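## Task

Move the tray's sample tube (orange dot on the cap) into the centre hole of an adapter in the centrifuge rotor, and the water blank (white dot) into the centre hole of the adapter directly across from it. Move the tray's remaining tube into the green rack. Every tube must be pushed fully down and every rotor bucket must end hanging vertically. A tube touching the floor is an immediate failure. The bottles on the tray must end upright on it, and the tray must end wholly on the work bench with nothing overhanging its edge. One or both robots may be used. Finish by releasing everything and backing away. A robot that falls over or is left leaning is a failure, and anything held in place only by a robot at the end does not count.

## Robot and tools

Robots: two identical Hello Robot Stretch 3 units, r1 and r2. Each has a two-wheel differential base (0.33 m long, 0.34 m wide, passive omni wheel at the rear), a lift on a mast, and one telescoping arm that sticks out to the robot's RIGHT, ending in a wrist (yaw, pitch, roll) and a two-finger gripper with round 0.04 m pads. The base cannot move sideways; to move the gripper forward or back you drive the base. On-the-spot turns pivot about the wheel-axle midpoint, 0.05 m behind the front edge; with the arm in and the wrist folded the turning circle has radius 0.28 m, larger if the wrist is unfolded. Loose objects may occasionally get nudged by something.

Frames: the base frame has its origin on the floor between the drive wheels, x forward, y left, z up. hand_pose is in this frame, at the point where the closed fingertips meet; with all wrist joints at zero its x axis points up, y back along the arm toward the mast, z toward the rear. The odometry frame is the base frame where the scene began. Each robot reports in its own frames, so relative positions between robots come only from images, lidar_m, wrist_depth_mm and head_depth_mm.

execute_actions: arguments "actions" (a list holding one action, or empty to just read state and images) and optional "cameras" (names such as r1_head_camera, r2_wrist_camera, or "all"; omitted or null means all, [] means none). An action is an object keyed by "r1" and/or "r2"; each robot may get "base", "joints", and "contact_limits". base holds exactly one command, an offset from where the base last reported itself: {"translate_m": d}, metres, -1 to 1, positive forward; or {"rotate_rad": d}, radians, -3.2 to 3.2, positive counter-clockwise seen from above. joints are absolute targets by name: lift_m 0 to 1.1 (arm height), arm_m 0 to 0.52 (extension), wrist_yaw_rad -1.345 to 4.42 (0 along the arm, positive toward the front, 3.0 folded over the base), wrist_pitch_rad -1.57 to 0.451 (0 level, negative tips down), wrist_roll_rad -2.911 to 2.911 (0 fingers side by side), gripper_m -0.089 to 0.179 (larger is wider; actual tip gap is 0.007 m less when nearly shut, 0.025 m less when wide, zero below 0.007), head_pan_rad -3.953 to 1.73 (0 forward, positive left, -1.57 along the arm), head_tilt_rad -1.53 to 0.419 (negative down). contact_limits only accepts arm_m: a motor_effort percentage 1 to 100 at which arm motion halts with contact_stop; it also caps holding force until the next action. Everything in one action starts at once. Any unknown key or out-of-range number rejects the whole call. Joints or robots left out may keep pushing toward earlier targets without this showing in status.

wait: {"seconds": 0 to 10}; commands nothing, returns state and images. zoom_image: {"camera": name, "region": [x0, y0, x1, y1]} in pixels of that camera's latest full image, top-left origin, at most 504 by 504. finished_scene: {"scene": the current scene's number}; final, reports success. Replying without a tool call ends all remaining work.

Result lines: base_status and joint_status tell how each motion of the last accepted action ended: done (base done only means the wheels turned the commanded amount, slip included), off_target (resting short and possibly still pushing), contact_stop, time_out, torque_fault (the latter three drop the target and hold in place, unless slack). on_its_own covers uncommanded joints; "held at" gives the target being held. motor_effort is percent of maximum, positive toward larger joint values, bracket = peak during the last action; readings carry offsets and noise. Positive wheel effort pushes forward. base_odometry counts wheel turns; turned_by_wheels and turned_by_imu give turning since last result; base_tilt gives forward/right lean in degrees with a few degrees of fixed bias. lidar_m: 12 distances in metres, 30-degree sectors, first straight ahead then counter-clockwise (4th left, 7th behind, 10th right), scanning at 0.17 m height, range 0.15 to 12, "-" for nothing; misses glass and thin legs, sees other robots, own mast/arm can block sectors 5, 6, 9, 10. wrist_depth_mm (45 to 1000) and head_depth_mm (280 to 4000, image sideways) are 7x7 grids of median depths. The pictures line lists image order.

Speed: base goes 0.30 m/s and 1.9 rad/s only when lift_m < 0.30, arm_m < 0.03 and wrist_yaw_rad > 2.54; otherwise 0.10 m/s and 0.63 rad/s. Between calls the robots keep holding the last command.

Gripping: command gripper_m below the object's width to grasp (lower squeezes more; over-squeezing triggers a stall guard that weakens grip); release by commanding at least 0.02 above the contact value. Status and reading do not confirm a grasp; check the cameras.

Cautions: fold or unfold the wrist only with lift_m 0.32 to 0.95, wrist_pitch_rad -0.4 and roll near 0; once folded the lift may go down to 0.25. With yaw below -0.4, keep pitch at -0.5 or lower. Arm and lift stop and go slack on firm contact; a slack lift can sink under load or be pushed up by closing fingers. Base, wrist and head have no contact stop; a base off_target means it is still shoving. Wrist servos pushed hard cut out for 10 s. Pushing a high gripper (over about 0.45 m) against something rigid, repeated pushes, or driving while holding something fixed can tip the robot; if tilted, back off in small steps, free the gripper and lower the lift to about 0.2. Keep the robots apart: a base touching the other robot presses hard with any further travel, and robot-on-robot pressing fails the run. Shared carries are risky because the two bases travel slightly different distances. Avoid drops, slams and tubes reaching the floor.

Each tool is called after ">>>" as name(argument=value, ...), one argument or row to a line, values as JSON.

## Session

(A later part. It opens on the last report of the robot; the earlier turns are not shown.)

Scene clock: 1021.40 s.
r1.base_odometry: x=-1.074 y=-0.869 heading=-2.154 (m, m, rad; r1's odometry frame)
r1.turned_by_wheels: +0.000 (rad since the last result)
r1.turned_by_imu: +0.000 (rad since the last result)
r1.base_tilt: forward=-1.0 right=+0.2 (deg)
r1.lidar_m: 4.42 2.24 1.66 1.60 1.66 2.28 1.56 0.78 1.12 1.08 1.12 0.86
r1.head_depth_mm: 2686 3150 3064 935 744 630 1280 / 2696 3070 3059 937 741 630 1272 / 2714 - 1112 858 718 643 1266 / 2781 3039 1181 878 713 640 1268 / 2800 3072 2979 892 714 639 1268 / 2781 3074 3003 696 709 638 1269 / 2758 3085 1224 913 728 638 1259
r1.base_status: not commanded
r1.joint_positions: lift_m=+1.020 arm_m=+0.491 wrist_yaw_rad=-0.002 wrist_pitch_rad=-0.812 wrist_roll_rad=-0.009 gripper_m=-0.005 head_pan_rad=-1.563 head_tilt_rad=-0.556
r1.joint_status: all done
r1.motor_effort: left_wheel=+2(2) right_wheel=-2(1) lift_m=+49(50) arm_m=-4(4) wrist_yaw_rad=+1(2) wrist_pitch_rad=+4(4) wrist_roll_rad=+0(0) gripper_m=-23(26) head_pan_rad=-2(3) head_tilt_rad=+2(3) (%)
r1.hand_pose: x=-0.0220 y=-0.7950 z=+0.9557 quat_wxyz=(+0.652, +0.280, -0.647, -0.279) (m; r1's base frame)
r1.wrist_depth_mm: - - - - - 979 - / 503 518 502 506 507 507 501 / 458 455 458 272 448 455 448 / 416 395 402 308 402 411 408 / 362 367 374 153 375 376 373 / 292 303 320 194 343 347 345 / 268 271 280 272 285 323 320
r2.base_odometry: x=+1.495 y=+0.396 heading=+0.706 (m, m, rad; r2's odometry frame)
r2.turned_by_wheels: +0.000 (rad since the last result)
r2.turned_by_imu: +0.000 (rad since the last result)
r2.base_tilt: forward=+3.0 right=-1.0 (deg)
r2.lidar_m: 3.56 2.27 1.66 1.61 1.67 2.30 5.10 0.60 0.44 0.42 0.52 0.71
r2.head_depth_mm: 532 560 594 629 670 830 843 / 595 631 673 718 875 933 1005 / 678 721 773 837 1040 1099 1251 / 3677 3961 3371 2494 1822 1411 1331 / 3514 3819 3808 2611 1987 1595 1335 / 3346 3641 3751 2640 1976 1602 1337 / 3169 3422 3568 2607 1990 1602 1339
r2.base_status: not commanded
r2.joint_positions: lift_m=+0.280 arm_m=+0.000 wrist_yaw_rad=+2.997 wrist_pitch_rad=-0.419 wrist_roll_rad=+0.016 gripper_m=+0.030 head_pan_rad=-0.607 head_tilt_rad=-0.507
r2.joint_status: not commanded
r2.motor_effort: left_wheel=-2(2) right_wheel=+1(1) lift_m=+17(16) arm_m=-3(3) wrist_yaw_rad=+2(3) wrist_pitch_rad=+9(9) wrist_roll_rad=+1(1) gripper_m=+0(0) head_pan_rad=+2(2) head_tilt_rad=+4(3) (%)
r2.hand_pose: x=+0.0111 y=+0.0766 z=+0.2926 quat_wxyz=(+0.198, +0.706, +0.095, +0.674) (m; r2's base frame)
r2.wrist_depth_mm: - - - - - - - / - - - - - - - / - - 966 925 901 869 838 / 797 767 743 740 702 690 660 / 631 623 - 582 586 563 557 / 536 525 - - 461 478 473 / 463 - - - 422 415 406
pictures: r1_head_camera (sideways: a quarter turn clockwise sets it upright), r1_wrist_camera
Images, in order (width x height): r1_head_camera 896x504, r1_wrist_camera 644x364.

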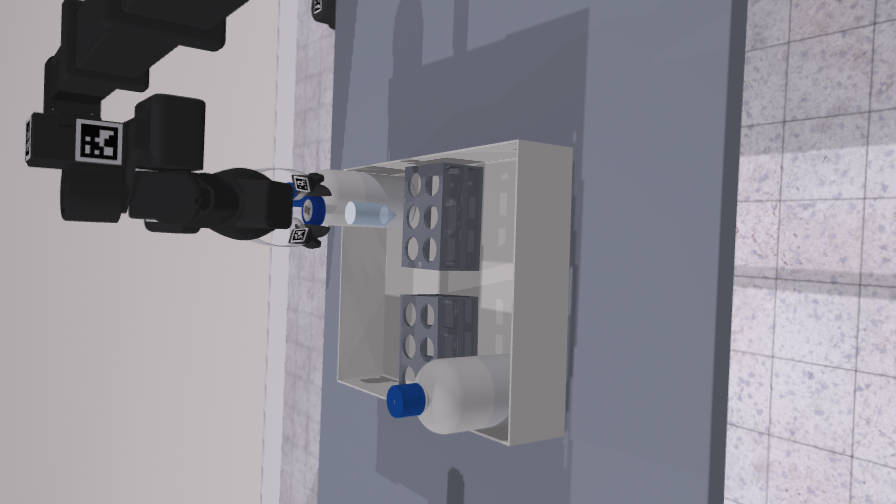

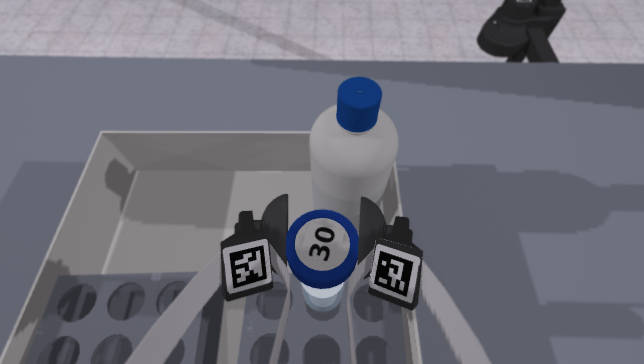

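>>> execute_actions(
  actions=[
    {"r1": {"base": {"translate_m": -1.0}, "joints": {"lift_m": 1.07, "arm_m": 0.42, "head_tilt_rad": -0.5}}},
  ],
  cameras=["r1_wrist_camera", "r1_head_camera"],
)

Scene clock: 1044.20 s.
r1.base_odometry: x=-0.524 y=-0.035 heading=-2.154 (m, m, rad; r1's odometry frame)
r1.turned_by_wheels: +0.000 (rad since the last result)
r1.turned_by_imu: -0.002 (rad since the last result)
r1.base_tilt: forward=-1.0 right=+0.3 (deg)
r1.lidar_m: 1.80 2.28 1.66 1.61 1.66 2.29 3.32 0.56 0.41 0.40 0.41 1.54
r1.head_depth_mm: - 897 991 1003 810 612 646 / - 926 997 1007 772 614 651 / - - 1000 980 765 616 658 / 833 916 995 915 711 615 660 / 2767 3009 3238 2306 1081 843 716 / 2690 3001 1790 1610 1710 1446 748 / 2796 3065 3230 1029 1811 1528 1288
r1.base_status: done
r1.joint_positions: lift_m=+1.070 arm_m=+0.420 wrist_yaw_rad=-0.002 wrist_pitch_rad=-0.812 wrist_roll_rad=-0.009 gripper_m=-0.005 head_pan_rad=-1.563 head_tilt_rad=-0.507
r1.joint_status: all done
r1.motor_effort: left_wheel=+2(3) right_wheel=-1(7) lift_m=+49(53) arm_m=-4(5) wrist_yaw_rad=+2(2) wrist_pitch_rad=+3(4) wrist_roll_rad=+0(0) gripper_m=-24(23) head_pan_rad=-2(3) head_tilt_rad=+3(8) (%)
r1.hand_pose: x=-0.0220 y=-0.7240 z=+1.0057 quat_wxyz=(+0.652, +0.280, -0.647, -0.279) (m; r1's base frame)
r1.wrist_depth_mm: - - - 363 356 356 356 / 585 606 - 429 419 425 418 / 527 637 - 459 464 459 458 / 471 - 980 427 494 483 425 / 434 - - 154 430 447 423 / 409 - 591 196 408 403 408 / 437 - 554 392 383 363 383
r2.base_odometry: x=+1.495 y=+0.396 heading=+0.706 (m, m, rad; r2's odometry frame)
r2.turned_by_wheels: +0.000 (rad since the last result)
r2.turned_by_imu: -0.002 (rad since the last result)
r2.base_tilt: forward=+2.9 right=-1.0 (deg)
r2.lidar_m: 3.56 2.27 1.66 1.60 1.67 2.30 5.07 0.60 0.44 0.42 0.52 0.71
r2.head_depth_mm: 532 563 594 630 668 827 845 / 595 632 673 717 875 930 1008 / 680 720 773 833 1043 1102 1249 / 3688 - 3416 2500 1802 1410 1336 / 3485 3841 3848 2623 1984 1592 1342 / 3329 3635 3807 2591 1983 1599 1341 / 3182 3421 3604 2616 1986 1608 1337
r2.base_status: not commanded
r2.joint_positions: lift_m=+0.280 arm_m=+0.000 wrist_yaw_rad=+2.997 wrist_pitch_rad=-0.419 wrist_roll_rad=+0.016 gripper_m=+0.030 head_pan_rad=-0.607 head_tilt_rad=-0.507
r2.joint_status: not commanded
r2.motor_effort: left_wheel=-2(2) right_wheel=+1(1) lift_m=+17(17) arm_m=-3(3) wrist_yaw_rad=+3(3) wrist_pitch_rad=+9(10) wrist_roll_rad=+1(1) gripper_m=+0(0) head_pan_rad=+2(2) head_tilt_rad=+3(4) (%)
r2.hand_pose: x=+0.0111 y=+0.0766 z=+0.2926 quat_wxyz=(+0.198, +0.706, +0.095, +0.674) (m; r2's base frame)
r2.wrist_depth_mm: - - - - - - - / - - - - - - - / - - 963 936 903 877 860 / 799 764 733 714 700 683 672 / 642 620 - 584 594 565 551 / 527 526 - - 463 481 470 / 464 - - - 419 414 412
pictures: r1_head_camera (sideways: a quarter turn clockwise sets it upright), r1_wrist_camera
Images, in order (width x height): r1_head_camera 896x504, r1_wrist_camera 644x364.

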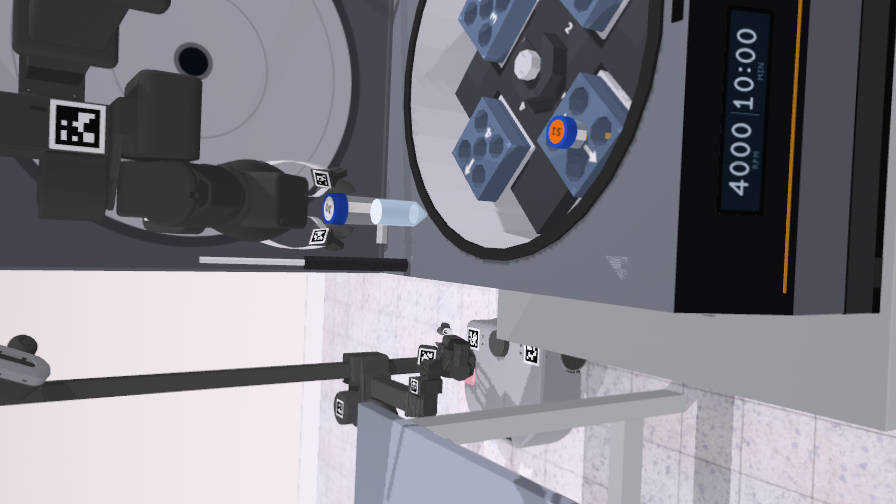

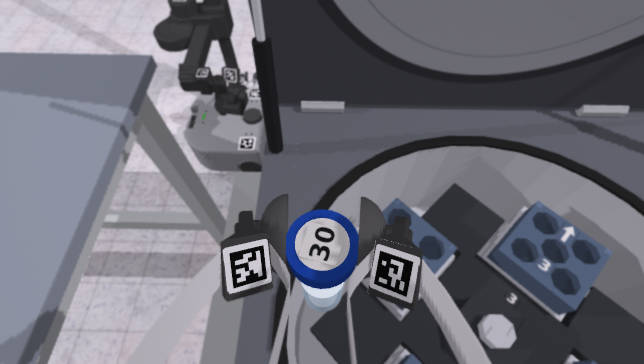

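>>> execute_actions(
  actions=[
    {"r1": {"base": {"translate_m": -0.282}, "joints": {"lift_m": 1.0, "arm_m": 0.503, "head_tilt_rad": -0.56}}},
  ],
  cameras=["r1_wrist_camera", "r1_head_camera"],
)

Scene clock: 1053.47 s.
r1.base_odometry: x=-0.369 y=+0.201 heading=-2.154 (m, m, rad; r1's odometry frame)
r1.turned_by_wheels: +0.000 (rad since the last result)
r1.turned_by_imu: -0.001 (rad since the last result)
r1.base_tilt: forward=-1.1 right=+0.2 (deg)
r1.lidar_m: 2.08 2.27 1.67 1.60 1.67 2.29 3.05 3.16 0.41 0.40 0.41 0.56
r1.head_depth_mm: 2661 - 3032 2293 1042 633 737 / 799 919 1009 888 679 624 706 / 811 - 1000 942 679 627 713 / 825 914 1018 928 746 629 719 / 829 920 1010 925 759 631 724 / 835 922 1017 937 733 631 727 / 838 942 1041 900 666 634 726
r1.base_status: done
r1.joint_positions: lift_m=+1.000 arm_m=+0.503 wrist_yaw_rad=-0.002 wrist_pitch_rad=-0.812 wrist_roll_rad=-0.009 gripper_m=-0.005 head_pan_rad=-1.563 head_tilt_rad=-0.553
r1.joint_status: all done
r1.motor_effort: left_wheel=+2(2) right_wheel=-1(7) lift_m=+26(41) arm_m=+3(4) wrist_yaw_rad=+2(2) wrist_pitch_rad=+4(3) wrist_roll_rad=+0(1) gripper_m=-23(24) head_pan_rad=-2(3) head_tilt_rad=-2(7) (%)
r1.hand_pose: x=-0.0220 y=-0.8064 z=+0.9365 quat_wxyz=(+0.652, +0.280, -0.647, -0.279) (m; r1's base frame)
r1.wrist_depth_mm: 276 274 272 269 266 265 - / 331 327 321 319 317 303 - / 369 367 360 360 359 369 - / 334 343 372 343 332 - - / 322 378 433 153 305 318 - / 338 325 337 195 290 285 - / 344 304 321 302 380 261 -
r2.base_odometry: x=+1.495 y=+0.396 heading=+0.706 (m, m, rad; r2's odometry frame)
r2.turned_by_wheels: +0.000 (rad since the last result)
r2.turned_by_imu: -0.001 (rad since the last result)
r2.base_tilt: forward=+2.9 right=-1.0 (deg)
r2.lidar_m: 3.56 2.26 1.66 1.60 1.67 2.30 5.07 0.60 0.44 0.42 0.52 0.71
r2.head_depth_mm: 533 561 595 630 669 827 846 / 594 631 674 719 875 932 1010 / 679 719 775 832 1039 1094 1243 / 3677 - 3367 2507 1798 1419 1331 / 3506 3824 3820 2624 1993 1598 1339 / 3330 3644 3694 2633 1995 1594 1336 / 3133 3411 3601 2631 1986 1607 1338
r2.base_status: not commanded
r2.joint_positions: lift_m=+0.280 arm_m=+0.000 wrist_yaw_rad=+2.997 wrist_pitch_rad=-0.419 wrist_roll_rad=+0.016 gripper_m=+0.030 head_pan_rad=-0.607 head_tilt_rad=-0.507
r2.joint_status: not commanded
r2.motor_effort: left_wheel=-2(2) right_wheel=+1(1) lift_m=+16(16) arm_m=-4(3) wrist_yaw_rad=+3(3) wrist_pitch_rad=+9(9) wrist_roll_rad=+1(1) gripper_m=+1(0) head_pan_rad=+2(2) head_tilt_rad=+4(3) (%)
r2.hand_pose: x=+0.0111 y=+0.0766 z=+0.2926 quat_wxyz=(+0.198, +0.706, +0.095, +0.674) (m; r2's base frame)
r2.wrist_depth_mm: - - - - - - - / - - - - - - - / - - 987 927 904 879 835 / 797 767 738 728 695 671 665 / 637 613 - 587 601 562 549 / 528 528 - - 464 477 472 / 465 - - - 418 413 409
pictures: r1_head_camera (sideways: a quarter turn clockwise sets it upright), r1_wrist_camera
Images, in order (width x height): r1_head_camera 896x504, r1_wrist_camera 644x364.

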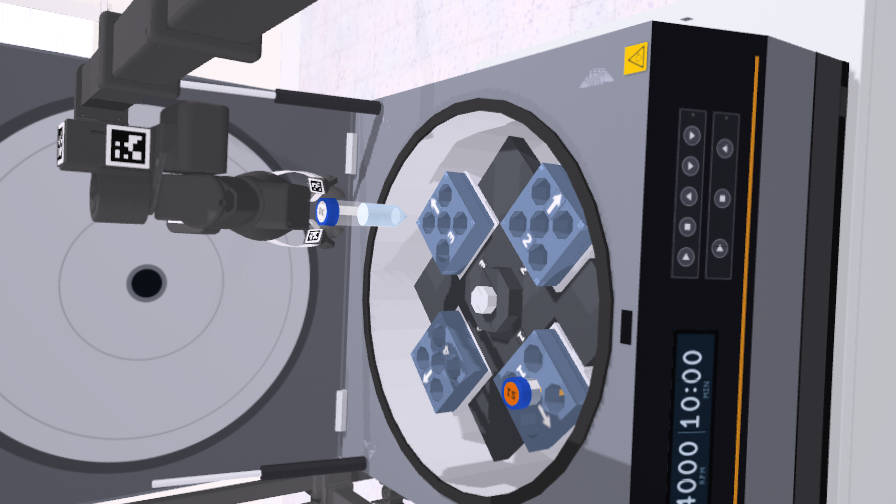

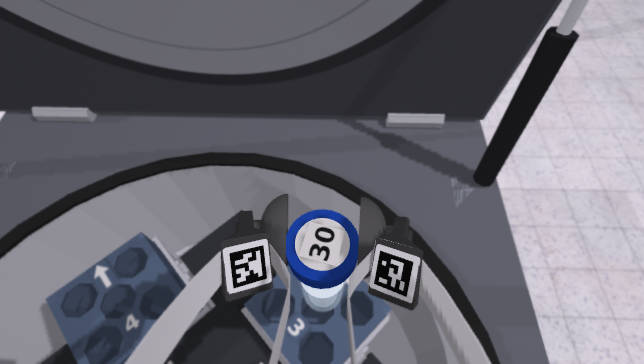

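>>> zoom_image(
  camera="r1_wrist_camera",
  region=[220, 200, 430, 364],
)

>>> zoom_image(
  camera="r1_head_camera",
  region=[300, 150, 520, 290],
)

Region (220, 200, 430, 364) of r1_wrist_camera's 644x364 image, scaled by 2.400; it fills the top 394 rows of this view, and the rest is white.

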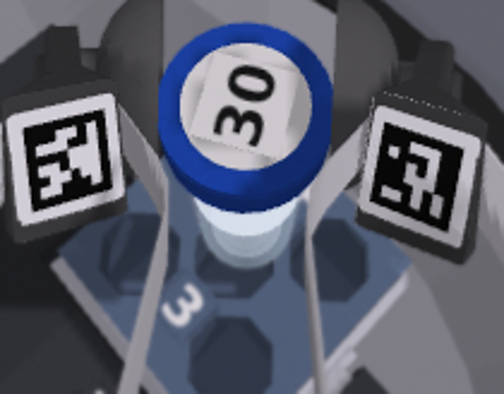

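Region (300, 150, 520, 290) of r1_head_camera's 896x504 image, scaled by 2.291, with more detail than that image has; it fills the top 321 rows of this view, and the rest is white.

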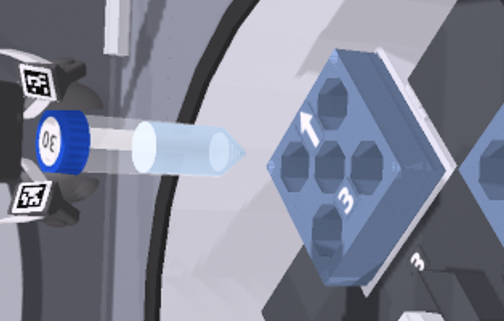

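>>> execute_actions(
  actions=[
    {"r1": {"base": {"translate_m": 0.0045}, "joints": {"lift_m": 0.957, "arm_m": 0.506}}},
  ],
  cameras=["r1_wrist_camera", "r1_head_camera"],
)

>>> zoom_image(
  camera="r1_wrist_camera",
  region=[220, 200, 430, 364],
)

>>> zoom_image(
  camera="r1_head_camera",
  region=[320, 150, 520, 290],
)

Scene clock: 1083.53 s.
r1.base_odometry: x=-0.371 y=+0.197 heading=-2.154 (m, m, rad; r1's odometry frame)
r1.turned_by_wheels: +0.000 (rad since the last result)
r1.turned_by_imu: -0.001 (rad since the last result)
r1.base_tilt: forward=-1.0 right=+0.3 (deg)
r1.lidar_m: 2.08 2.26 1.66 1.61 1.67 2.29 3.04 3.15 0.41 0.40 0.41 0.56
r1.head_depth_mm: 2690 2960 - 2269 867 627 725 / 824 - 1007 892 681 623 709 / 823 - 1009 940 679 626 714 / 829 915 1010 918 746 627 719 / 829 917 1013 923 757 630 720 / 832 921 1018 936 739 633 729 / 837 940 1040 897 668 632 729
r1.base_status: done
r1.joint_positions: lift_m=+0.957 arm_m=+0.506 wrist_yaw_rad=-0.002 wrist_pitch_rad=-0.812 wrist_roll_rad=-0.009 gripper_m=-0.005 head_pan_rad=-1.563 head_tilt_rad=-0.553
r1.joint_status: all done
r1.motor_effort: left_wheel=+2(6) right_wheel=-1(5) lift_m=+25(26) arm_m=+3(3) wrist_yaw_rad=+2(1) wrist_pitch_rad=+4(4) wrist_roll_rad=+0(0) gripper_m=-23(23) head_pan_rad=-3(3) head_tilt_rad=-2(2) (%)
r1.hand_pose: x=-0.0220 y=-0.8094 z=+0.8935 quat_wxyz=(+0.652, +0.280, -0.647, -0.279) (m; r1's base frame)
r1.wrist_depth_mm: 276 272 272 268 265 264 - / 327 321 319 318 313 311 - / 313 312 315 312 314 305 - / 292 329 361 318 282 285 - / 311 331 330 153 264 257 - / 284 289 293 196 269 238 - / 262 261 280 262 351 223 933
r2.base_odometry: x=+1.495 y=+0.396 heading=+0.706 (m, m, rad; r2's odometry frame)
r2.turned_by_wheels: +0.000 (rad since the last result)
r2.turned_by_imu: -0.001 (rad since the last result)
r2.base_tilt: forward=+2.8 right=-1.0 (deg)
r2.lidar_m: 3.57 2.26 1.66 1.60 1.67 2.30 5.09 0.60 0.44 0.42 0.52 0.71
r2.head_depth_mm: 533 562 595 631 671 829 845 / 594 631 671 716 878 929 1007 / 680 722 774 834 1044 1100 1246 / 3637 - 3389 2501 1793 1417 1337 / 3491 3851 3835 2592 1987 1605 1332 / 3315 3625 3745 2623 1984 1600 1335 / 3202 3490 3611 2621 1982 1605 1342
r2.base_status: not commanded
r2.joint_positions: lift_m=+0.280 arm_m=+0.000 wrist_yaw_rad=+2.997 wrist_pitch_rad=-0.419 wrist_roll_rad=+0.016 gripper_m=+0.030 head_pan_rad=-0.607 head_tilt_rad=-0.507
r2.joint_status: not commanded
r2.motor_effort: left_wheel=-2(2) right_wheel=+1(2) lift_m=+16(17) arm_m=-3(3) wrist_yaw_rad=+3(3) wrist_pitch_rad=+9(10) wrist_roll_rad=+1(1) gripper_m=-1(1) head_pan_rad=+2(2) head_tilt_rad=+4(4) (%)
r2.hand_pose: x=+0.0111 y=+0.0766 z=+0.2926 quat_wxyz=(+0.198, +0.706, +0.095, +0.674) (m; r2's base frame)
r2.wrist_depth_mm: - - - - - - - / - - - - - - - / - - 982 933 887 876 838 / 795 771 739 721 705 683 668 / 633 618 - 594 590 566 552 / 531 525 - - 465 480 469 / 468 - - - 421 413 410
pictures: r1_head_camera (sideways: a quarter turn clockwise sets it upright), r1_wrist_camera
Images, in order (width x height): r1_head_camera 896x504, r1_wrist_camera 644x364.

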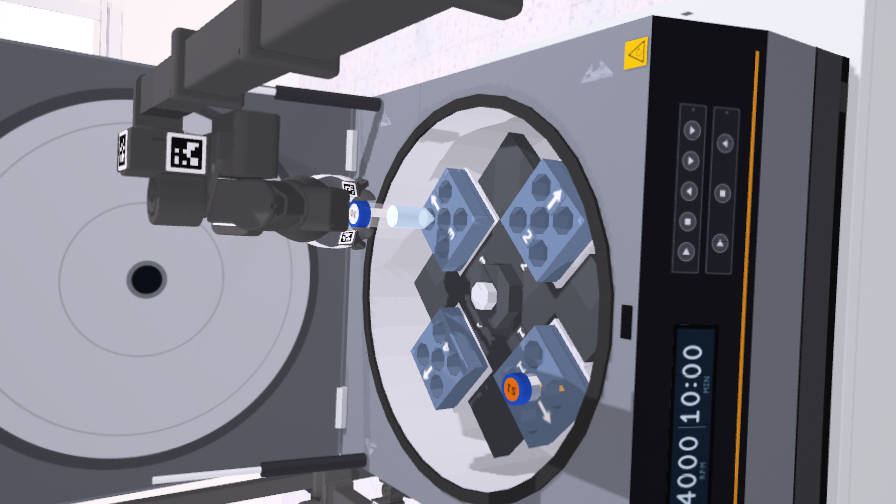

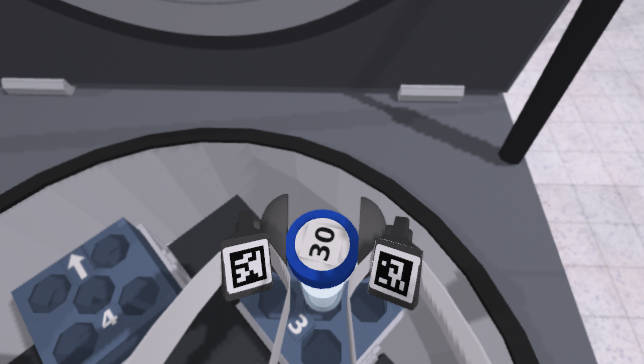

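Region (220, 200, 430, 364) of r1_wrist_camera's 644x364 image, scaled by 2.400; it fills the top 394 rows of this view, and the rest is white.

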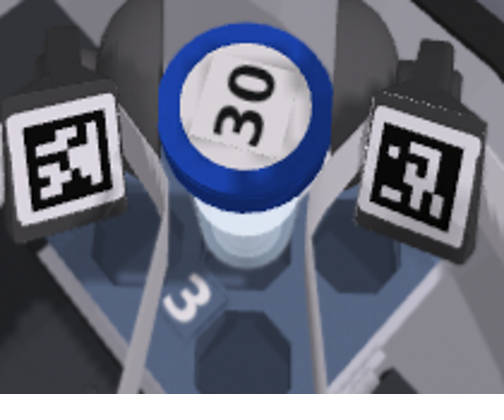

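Region (320, 150, 520, 290) of r1_head_camera's 896x504 image, scaled by 2.520, with more detail than that image has; it fills the top 353 rows of this view, and the rest is white.

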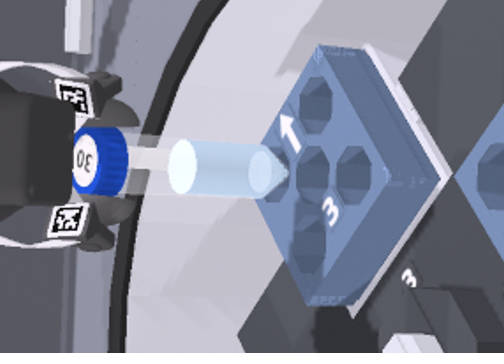

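>>> execute_actions(
  actions=[
    {"r1": {"joints": {"lift_m": 0.927}}},
  ],
  cameras=["r1_wrist_camera", "r1_head_camera"],
)

>>> zoom_image(
  camera="r1_wrist_camera",
  region=[220, 200, 430, 364],
)

>>> zoom_image(
  camera="r1_head_camera",
  region=[320, 150, 520, 290],
)

Scene clock: 1096.37 s.
r1.base_odometry: x=-0.371 y=+0.197 heading=-2.154 (m, m, rad; r1's odometry frame)
r1.turned_by_wheels: +0.000 (rad since the last result)
r1.turned_by_imu: -0.001 (rad since the last result)
r1.base_tilt: forward=-1.1 right=+0.3 (deg)
r1.lidar_m: 2.08 2.26 1.67 1.61 1.67 2.28 3.03 3.15 0.41 0.40 0.41 0.57
r1.head_depth_mm: 2714 3013 - 2158 703 627 724 / 821 878 1018 889 679 624 707 / 825 883 1032 941 678 625 713 / 827 918 1014 920 744 628 719 / 832 918 1009 925 760 629 723 / 834 924 1014 938 737 632 728 / 835 942 1039 898 670 632 728
r1.base_status: not commanded
r1.joint_positions: lift_m=+0.927 arm_m=+0.506 wrist_yaw_rad=-0.002 wrist_pitch_rad=-0.812 wrist_roll_rad=-0.009 gripper_m=-0.005 head_pan_rad=-1.563 head_tilt_rad=-0.553
r1.joint_status: all done
r1.motor_effort: left_wheel=+2(2) right_wheel=-1(1) lift_m=+26(26) arm_m=+3(3) wrist_yaw_rad=+2(3) wrist_pitch_rad=+3(3) wrist_roll_rad=+0(0) gripper_m=-24(23) head_pan_rad=-3(2) head_tilt_rad=-2(2) (%)
r1.hand_pose: x=-0.0220 y=-0.8094 z=+0.8636 quat_wxyz=(+0.652, +0.280, -0.647, -0.279) (m; r1's base frame)
r1.wrist_depth_mm: 276 272 271 269 265 263 - / 303 301 296 300 294 295 - / 274 281 292 275 274 266 - / 282 328 349 319 252 246 - / 285 290 295 153 254 226 - / 253 253 265 195 275 212 216 / 233 246 250 232 348 206 194
r2.base_odometry: x=+1.495 y=+0.396 heading=+0.706 (m, m, rad; r2's odometry frame)
r2.turned_by_wheels: +0.000 (rad since the last result)
r2.turned_by_imu: -0.001 (rad since the last result)
r2.base_tilt: forward=+2.9 right=-1.0 (deg)
r2.lidar_m: 3.57 2.26 1.66 1.61 1.67 2.30 5.09 0.60 0.44 0.42 0.52 0.71
r2.head_depth_mm: 532 562 593 630 669 830 845 / 594 629 672 717 874 934 1004 / 678 718 775 835 1040 1103 1249 / 3669 3959 3357 2482 1792 1409 1333 / 3542 3853 3803 2650 1987 1596 1330 / 3295 3607 3781 2643 1988 1594 1328 / 3197 3430 3601 2625 1998 1591 1330
r2.base_status: not commanded
r2.joint_positions: lift_m=+0.280 arm_m=+0.000 wrist_yaw_rad=+2.997 wrist_pitch_rad=-0.419 wrist_roll_rad=+0.016 gripper_m=+0.030 head_pan_rad=-0.607 head_tilt_rad=-0.507
r2.joint_status: not commanded
r2.motor_effort: left_wheel=-2(2) right_wheel=+1(1) lift_m=+17(16) arm_m=-4(3) wrist_yaw_rad=+3(3) wrist_pitch_rad=+9(9) wrist_roll_rad=+1(0) gripper_m=+1(1) head_pan_rad=+3(2) head_tilt_rad=+4(4) (%)
r2.hand_pose: x=+0.0111 y=+0.0766 z=+0.2926 quat_wxyz=(+0.198, +0.706, +0.095, +0.674) (m; r2's base frame)
r2.wrist_depth_mm: - - - - - - - / - - - - - - - / - - 973 929 896 873 834 / 800 772 741 733 708 687 667 / 634 617 - 592 597 565 552 / 532 526 - - 460 479 467 / 461 - - - 421 413 413
pictures: r1_head_camera (sideways: a quarter turn clockwise sets it upright), r1_wrist_camera
Images, in order (width x height): r1_head_camera 896x504, r1_wrist_camera 644x364.

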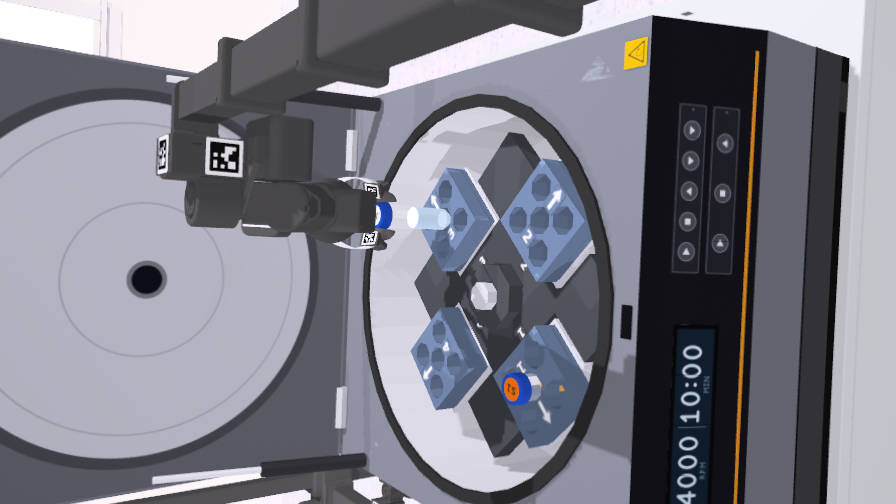

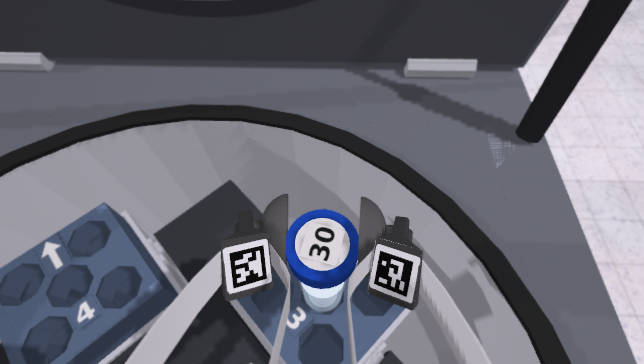

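Region (220, 200, 430, 364) of r1_wrist_camera's 644x364 image, scaled by 2.400; it fills the top 394 rows of this view, and the rest is white.

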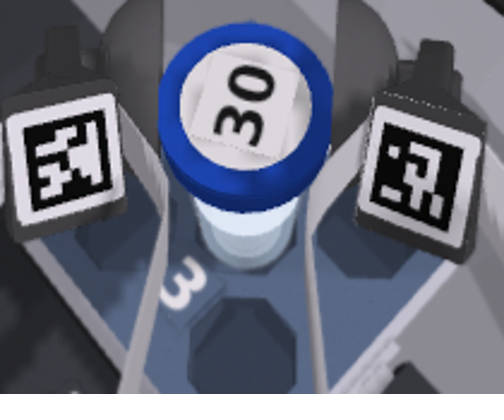

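Region (320, 150, 520, 290) of r1_head_camera's 896x504 image, scaled by 2.520, with more detail than that image has; it fills the top 353 rows of this view, and the rest is white.

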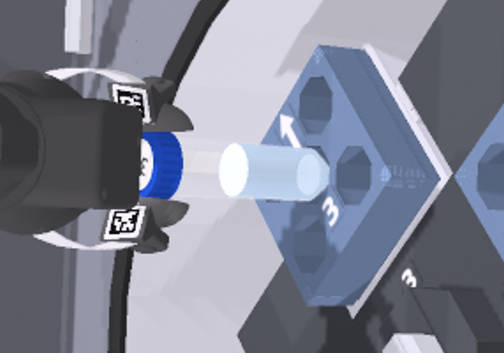

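>>> execute_actions(
  actions=[
    {"r1": {"joints": {"lift_m": 0.89}}},
  ],
  cameras=["r1_wrist_camera", "r1_head_camera"],
)

>>> zoom_image(
  camera="r1_wrist_camera",
  region=[200, 170, 450, 364],
)

>>> zoom_image(
  camera="r1_head_camera",
  region=[320, 150, 520, 290],
)

Scene clock: 1102.50 s.
r1.base_odometry: x=-0.371 y=+0.197 heading=-2.154 (m, m, rad; r1's odometry frame)
r1.turned_by_wheels: +0.000 (rad since the last result)
r1.turned_by_imu: -0.001 (rad since the last result)
r1.base_tilt: forward=-1.1 right=+0.2 (deg)
r1.lidar_m: 2.07 2.27 1.66 1.61 1.67 2.29 3.05 3.18 0.41 0.40 0.41 0.56
r1.head_depth_mm: 2673 3043 3225 - 683 627 722 / 826 893 1008 890 681 624 709 / 825 896 - 939 677 626 714 / 830 919 1013 916 746 628 717 / 831 920 1017 922 761 630 722 / 834 921 1016 939 740 633 727 / 835 939 1036 898 667 634 727
r1.base_status: not commanded
r1.joint_positions: lift_m=+0.890 arm_m=+0.506 wrist_yaw_rad=-0.002 wrist_pitch_rad=-0.812 wrist_roll_rad=-0.009 gripper_m=-0.005 head_pan_rad=-1.563 head_tilt_rad=-0.553
r1.joint_status: all done
r1.motor_effort: left_wheel=+2(2) right_wheel=-1(1) lift_m=+26(26) arm_m=+3(3) wrist_yaw_rad=+1(1) wrist_pitch_rad=+4(4) wrist_roll_rad=+0(0) gripper_m=-24(23) head_pan_rad=-3(3) head_tilt_rad=-2(2) (%)
r1.hand_pose: x=-0.0220 y=-0.8094 z=+0.8265 quat_wxyz=(+0.652, +0.280, -0.647, -0.279) (m; r1's base frame)
r1.wrist_depth_mm: 270 269 271 269 265 266 207 / 250 253 256 251 249 251 - / 251 277 288 252 225 226 - / 271 322 282 310 232 203 207 / 227 254 257 153 255 189 186 / 213 228 232 194 266 199 172 / 198 218 215 200 316 207 160
r2.base_odometry: x=+1.495 y=+0.396 heading=+0.706 (m, m, rad; r2's odometry frame)
r2.turned_by_wheels: +0.000 (rad since the last result)
r2.turned_by_imu: -0.001 (rad since the last result)
r2.base_tilt: forward=+2.8 right=-1.1 (deg)
r2.lidar_m: 3.55 2.25 1.67 1.60 1.67 2.30 5.11 0.60 0.44 0.42 0.52 0.71
r2.head_depth_mm: 532 562 594 630 671 826 844 / 594 630 671 718 876 932 1006 / 679 720 772 835 1043 1095 1245 / 3713 - 3364 2491 1814 1412 1341 / 3512 3773 3849 2601 1988 1588 1331 / 3319 3608 3734 2639 1985 1598 1334 / 3186 3470 3614 2613 1991 1596 1331
r2.base_status: not commanded
r2.joint_positions: lift_m=+0.280 arm_m=+0.000 wrist_yaw_rad=+2.997 wrist_pitch_rad=-0.419 wrist_roll_rad=+0.016 gripper_m=+0.030 head_pan_rad=-0.607 head_tilt_rad=-0.507
r2.joint_status: not commanded
r2.motor_effort: left_wheel=-2(2) right_wheel=+1(2) lift_m=+16(16) arm_m=-3(3) wrist_yaw_rad=+3(2) wrist_pitch_rad=+9(10) wrist_roll_rad=+1(1) gripper_m=+1(0) head_pan_rad=+3(2) head_tilt_rad=+3(4) (%)
r2.hand_pose: x=+0.0111 y=+0.0766 z=+0.2926 quat_wxyz=(+0.198, +0.706, +0.095, +0.674) (m; r2's base frame)
r2.wrist_depth_mm: - - - - - - - / - - - - - - - / - - 975 934 901 854 855 / 790 769 747 729 707 685 669 / 633 621 - 592 593 557 548 / 529 526 - - 460 482 468 / 467 - - - 424 415 416
pictures: r1_head_camera (sideways: a quarter turn clockwise sets it upright), r1_wrist_camera
Images, in order (width x height): r1_head_camera 896x504, r1_wrist_camera 644x364.

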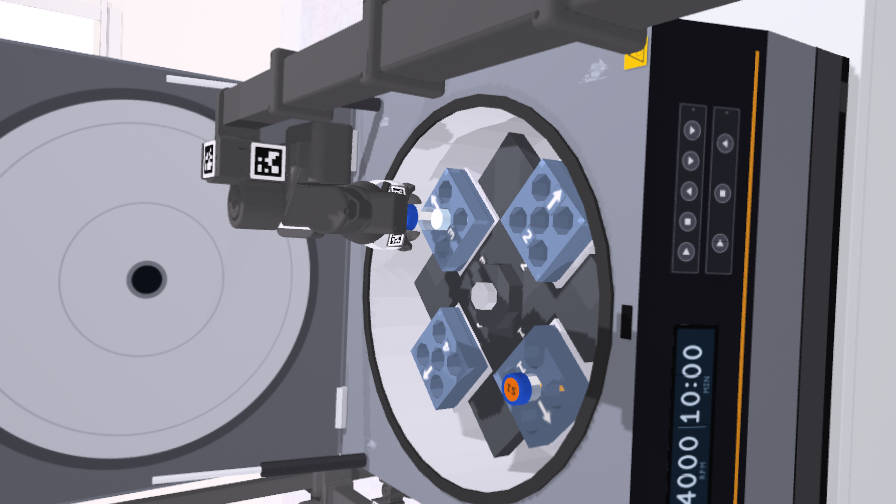

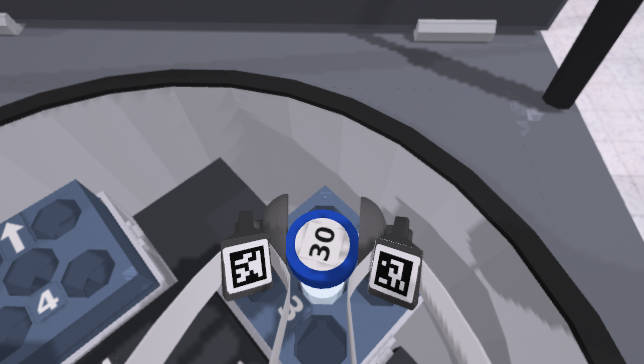

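Region (200, 170, 450, 364) of r1_wrist_camera's 644x364 image, scaled by 2.016; it fills the top 391 rows of this view, and the rest is white.

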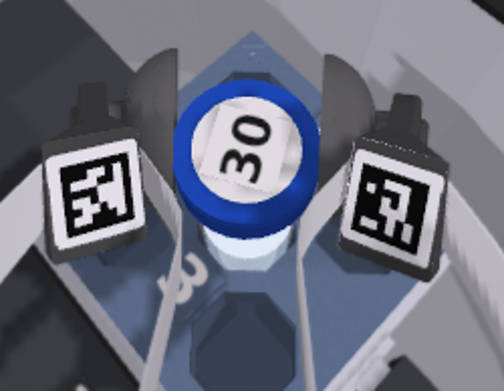

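Region (320, 150, 520, 290) of r1_head_camera's 896x504 image, scaled by 2.520, with more detail than that image has; it fills the top 353 rows of this view, and the rest is white.

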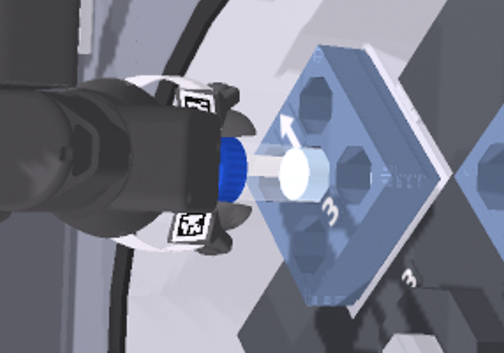

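>>> execute_actions(
  actions=[
    {"r1": {"joints": {"lift_m": 0.86}}},
  ],
  cameras=["r1_wrist_camera"],
)

>>> zoom_image(
  camera="r1_wrist_camera",
  region=[200, 150, 450, 364],
)

Scene clock: 1112.30 s.
r1.base_odometry: x=-0.371 y=+0.197 heading=-2.154 (m, m, rad; r1's odometry frame)
r1.turned_by_wheels: +0.000 (rad since the last result)
r1.turned_by_imu: -0.001 (rad since the last result)
r1.base_tilt: forward=-1.1 right=+0.3 (deg)
r1.lidar_m: 2.07 2.26 1.66 1.61 1.67 2.29 3.04 3.15 0.41 0.40 0.41 0.56
r1.head_depth_mm: 2676 2991 3160 - - 628 723 / 822 905 - 892 680 622 707 / 826 910 - 938 679 626 715 / 826 914 1007 919 747 629 718 / 833 919 1015 924 759 629 720 / 833 923 1011 939 739 632 729 / 835 938 1035 898 671 633 727
r1.base_status: not commanded
r1.joint_positions: lift_m=+0.860 arm_m=+0.506 wrist_yaw_rad=-0.002 wrist_pitch_rad=-0.812 wrist_roll_rad=-0.009 gripper_m=-0.005 head_pan_rad=-1.563 head_tilt_rad=-0.553
r1.joint_status: all done
r1.motor_effort: left_wheel=+2(2) right_wheel=-1(1) lift_m=+25(27) arm_m=+3(3) wrist_yaw_rad=+2(2) wrist_pitch_rad=+3(4) wrist_roll_rad=+0(0) gripper_m=-24(24) head_pan_rad=-2(1) head_tilt_rad=-2(2) (%)
r1.hand_pose: x=-0.0220 y=-0.8094 z=+0.7966 quat_wxyz=(+0.652, +0.280, -0.647, -0.279) (m; r1's base frame)
r1.wrist_depth_mm: 234 235 234 233 235 232 222 / 220 235 236 213 207 206 206 / 249 277 278 254 198 186 186 / 222 252 242 260 231 171 168 / 196 221 224 153 245 183 152 / 181 203 190 171 182 199 143 / 187 190 186 207 190 206 146
r2.base_odometry: x=+1.495 y=+0.396 heading=+0.706 (m, m, rad; r2's odometry frame)
r2.turned_by_wheels: +0.000 (rad since the last result)
r2.turned_by_imu: -0.001 (rad since the last result)
r2.base_tilt: forward=+2.9 right=-1.1 (deg)
r2.lidar_m: 3.56 2.27 1.66 1.61 1.67 2.30 5.09 0.60 0.44 0.42 0.52 0.71
r2.head_depth_mm: 532 561 593 630 669 825 845 / 594 630 673 719 878 933 1006 / 678 721 774 834 1041 1097 1239 / 3649 - 3361 2467 1805 1411 1341 / 3542 3805 3824 2606 1983 1605 1334 / 3345 3590 3769 2645 1991 1612 1339 / 3164 3438 3646 2613 1994 1601 1339
r2.base_status: not commanded
r2.joint_positions: lift_m=+0.280 arm_m=+0.000 wrist_yaw_rad=+2.997 wrist_pitch_rad=-0.419 wrist_roll_rad=+0.016 gripper_m=+0.030 head_pan_rad=-0.607 head_tilt_rad=-0.507
r2.joint_status: not commanded
r2.motor_effort: left_wheel=-2(2) right_wheel=+1(1) lift_m=+17(16) arm_m=-4(3) wrist_yaw_rad=+3(2) wrist_pitch_rad=+9(9) wrist_roll_rad=+1(0) gripper_m=+0(0) head_pan_rad=+2(3) head_tilt_rad=+4(4) (%)
r2.hand_pose: x=+0.0111 y=+0.0766 z=+0.2926 quat_wxyz=(+0.198, +0.706, +0.095, +0.674) (m; r2's base frame)
r2.wrist_depth_mm: - - - - - - - / - - - - - - - / - - 975 950 907 874 831 / 798 772 735 724 703 695 680 / 630 619 - 594 592 565 552 / 528 527 - - 465 477 470 / 462 - - - 422 412 410
pictures: r1_wrist_camera
Images, in order (width x height): r1_wrist_camera 644x364.

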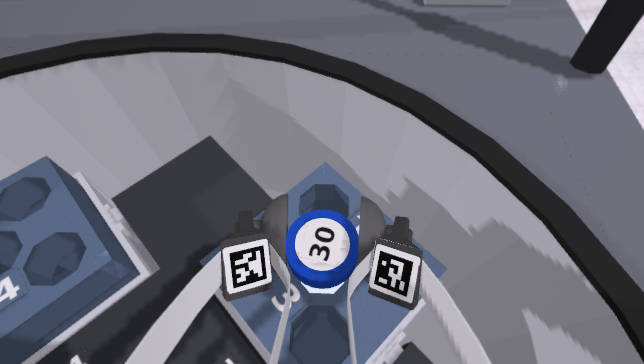

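Region (200, 150, 450, 364) of r1_wrist_camera's 644x364 image, scaled by 2.016; it fills the top 431 rows of this view, and the rest is white.

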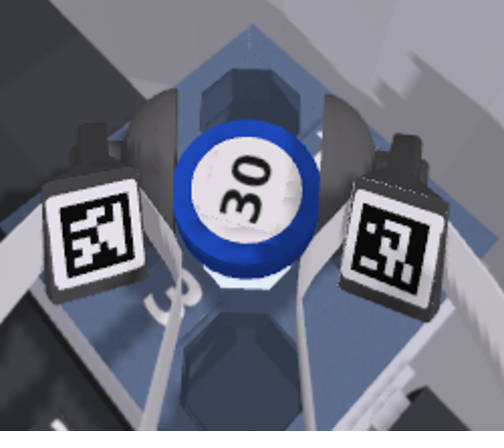

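>>> execute_actions(
  actions=[
    {"r1": {"joints": {"gripper_m": 0.07}}},
  ],
  cameras=["r1_wrist_camera"],
)

>>> zoom_image(
  camera="r1_wrist_camera",
  region=[200, 150, 450, 364],
)

Scene clock: 1117.63 s.
r1.base_odometry: x=-0.371 y=+0.197 heading=-2.154 (m, m, rad; r1's odometry frame)
r1.turned_by_wheels: +0.000 (rad since the last result)
r1.turned_by_imu: -0.001 (rad since the last result)
r1.base_tilt: forward=-1.1 right=+0.3 (deg)
r1.lidar_m: 2.07 2.27 1.67 1.60 1.67 2.29 3.03 3.16 0.41 0.40 0.41 0.57
r1.head_depth_mm: 2664 3030 3161 - - 628 722 / 821 906 - 892 678 624 709 / 826 909 - 920 678 624 712 / 827 914 1011 916 745 628 717 / 830 920 1012 924 759 630 722 / 833 920 1018 936 737 633 730 / 836 940 1038 897 668 635 728
r1.base_status: not commanded
r1.joint_positions: lift_m=+0.860 arm_m=+0.506 wrist_yaw_rad=-0.002 wrist_pitch_rad=-0.812 wrist_roll_rad=-0.009 gripper_m=+0.070 head_pan_rad=-1.563 head_tilt_rad=-0.553
r1.joint_status: all done
r1.motor_effort: left_wheel=+2(2) right_wheel=-1(1) lift_m=+25(25) arm_m=+3(3) wrist_yaw_rad=+2(2) wrist_pitch_rad=+4(3) wrist_roll_rad=+0(0) gripper_m=+2(98) head_pan_rad=-3(2) head_tilt_rad=-2(2) (%)
r1.hand_pose: x=-0.0220 y=-0.8094 z=+0.7966 quat_wxyz=(+0.652, +0.280, -0.647, -0.279) (m; r1's base frame)
r1.wrist_depth_mm: 235 234 232 235 234 233 222 / 220 235 238 215 207 205 205 / 251 275 279 254 199 186 185 / 222 251 244 240 231 173 168 / 195 221 222 164 225 183 152 / 182 200 198 172 174 191 143 / 187 188 187 193 288 199 146
r2.base_odometry: x=+1.495 y=+0.396 heading=+0.706 (m, m, rad; r2's odometry frame)
r2.turned_by_wheels: +0.000 (rad since the last result)
r2.turned_by_imu: -0.001 (rad since the last result)
r2.base_tilt: forward=+2.8 right=-1.1 (deg)
r2.lidar_m: 3.57 2.26 1.67 1.61 1.67 2.30 5.09 0.60 0.44 0.42 0.52 0.71
r2.head_depth_mm: 532 562 595 631 671 828 847 / 593 631 672 716 879 933 1010 / 678 720 774 833 1042 1101 1247 / 3668 3996 3367 2498 1794 1413 1331 / 3549 3849 3849 2586 1983 1600 1335 / 3306 3668 3698 2623 1990 1610 1339 / 3179 3414 3616 2602 1987 1598 1335
r2.base_status: not commanded
r2.joint_positions: lift_m=+0.280 arm_m=+0.000 wrist_yaw_rad=+2.997 wrist_pitch_rad=-0.419 wrist_roll_rad=+0.016 gripper_m=+0.030 head_pan_rad=-0.607 head_tilt_rad=-0.507
r2.joint_status: not commanded
r2.motor_effort: left_wheel=-2(2) right_wheel=+2(2) lift_m=+17(17) arm_m=-4(3) wrist_yaw_rad=+3(3) wrist_pitch_rad=+9(10) wrist_roll_rad=+1(1) gripper_m=-1(0) head_pan_rad=+3(3) head_tilt_rad=+4(4) (%)
r2.hand_pose: x=+0.0111 y=+0.0766 z=+0.2926 quat_wxyz=(+0.198, +0.706, +0.095, +0.674) (m; r2's base frame)
r2.wrist_depth_mm: - - - - - - - / - - - - - - - / - - 974 945 896 862 857 / 795 764 731 714 700 687 668 / 631 613 - 589 587 569 549 / 527 524 - - 463 477 466 / 467 - - - 421 415 407
pictures: r1_wrist_camera
Images, in order (width x height): r1_wrist_camera 644x364.

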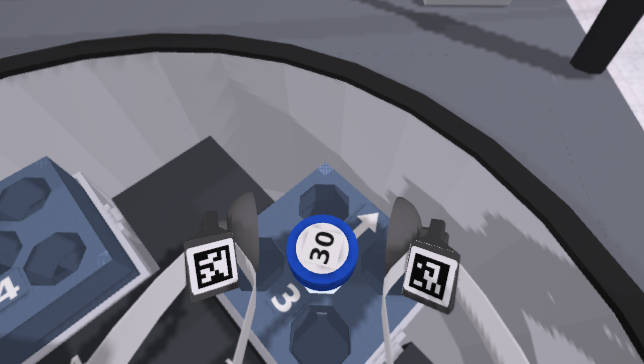

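Region (200, 150, 450, 364) of r1_wrist_camera's 644x364 image, scaled by 2.016; it fills the top 431 rows of this view, and the rest is white.

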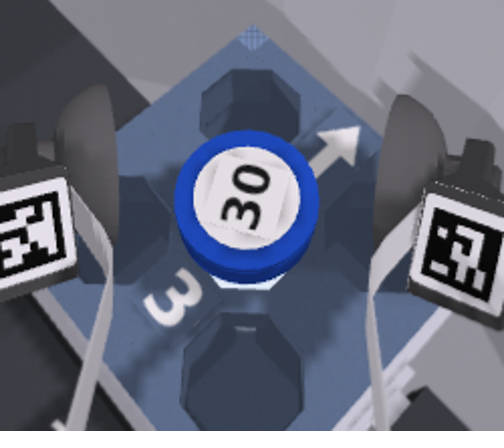

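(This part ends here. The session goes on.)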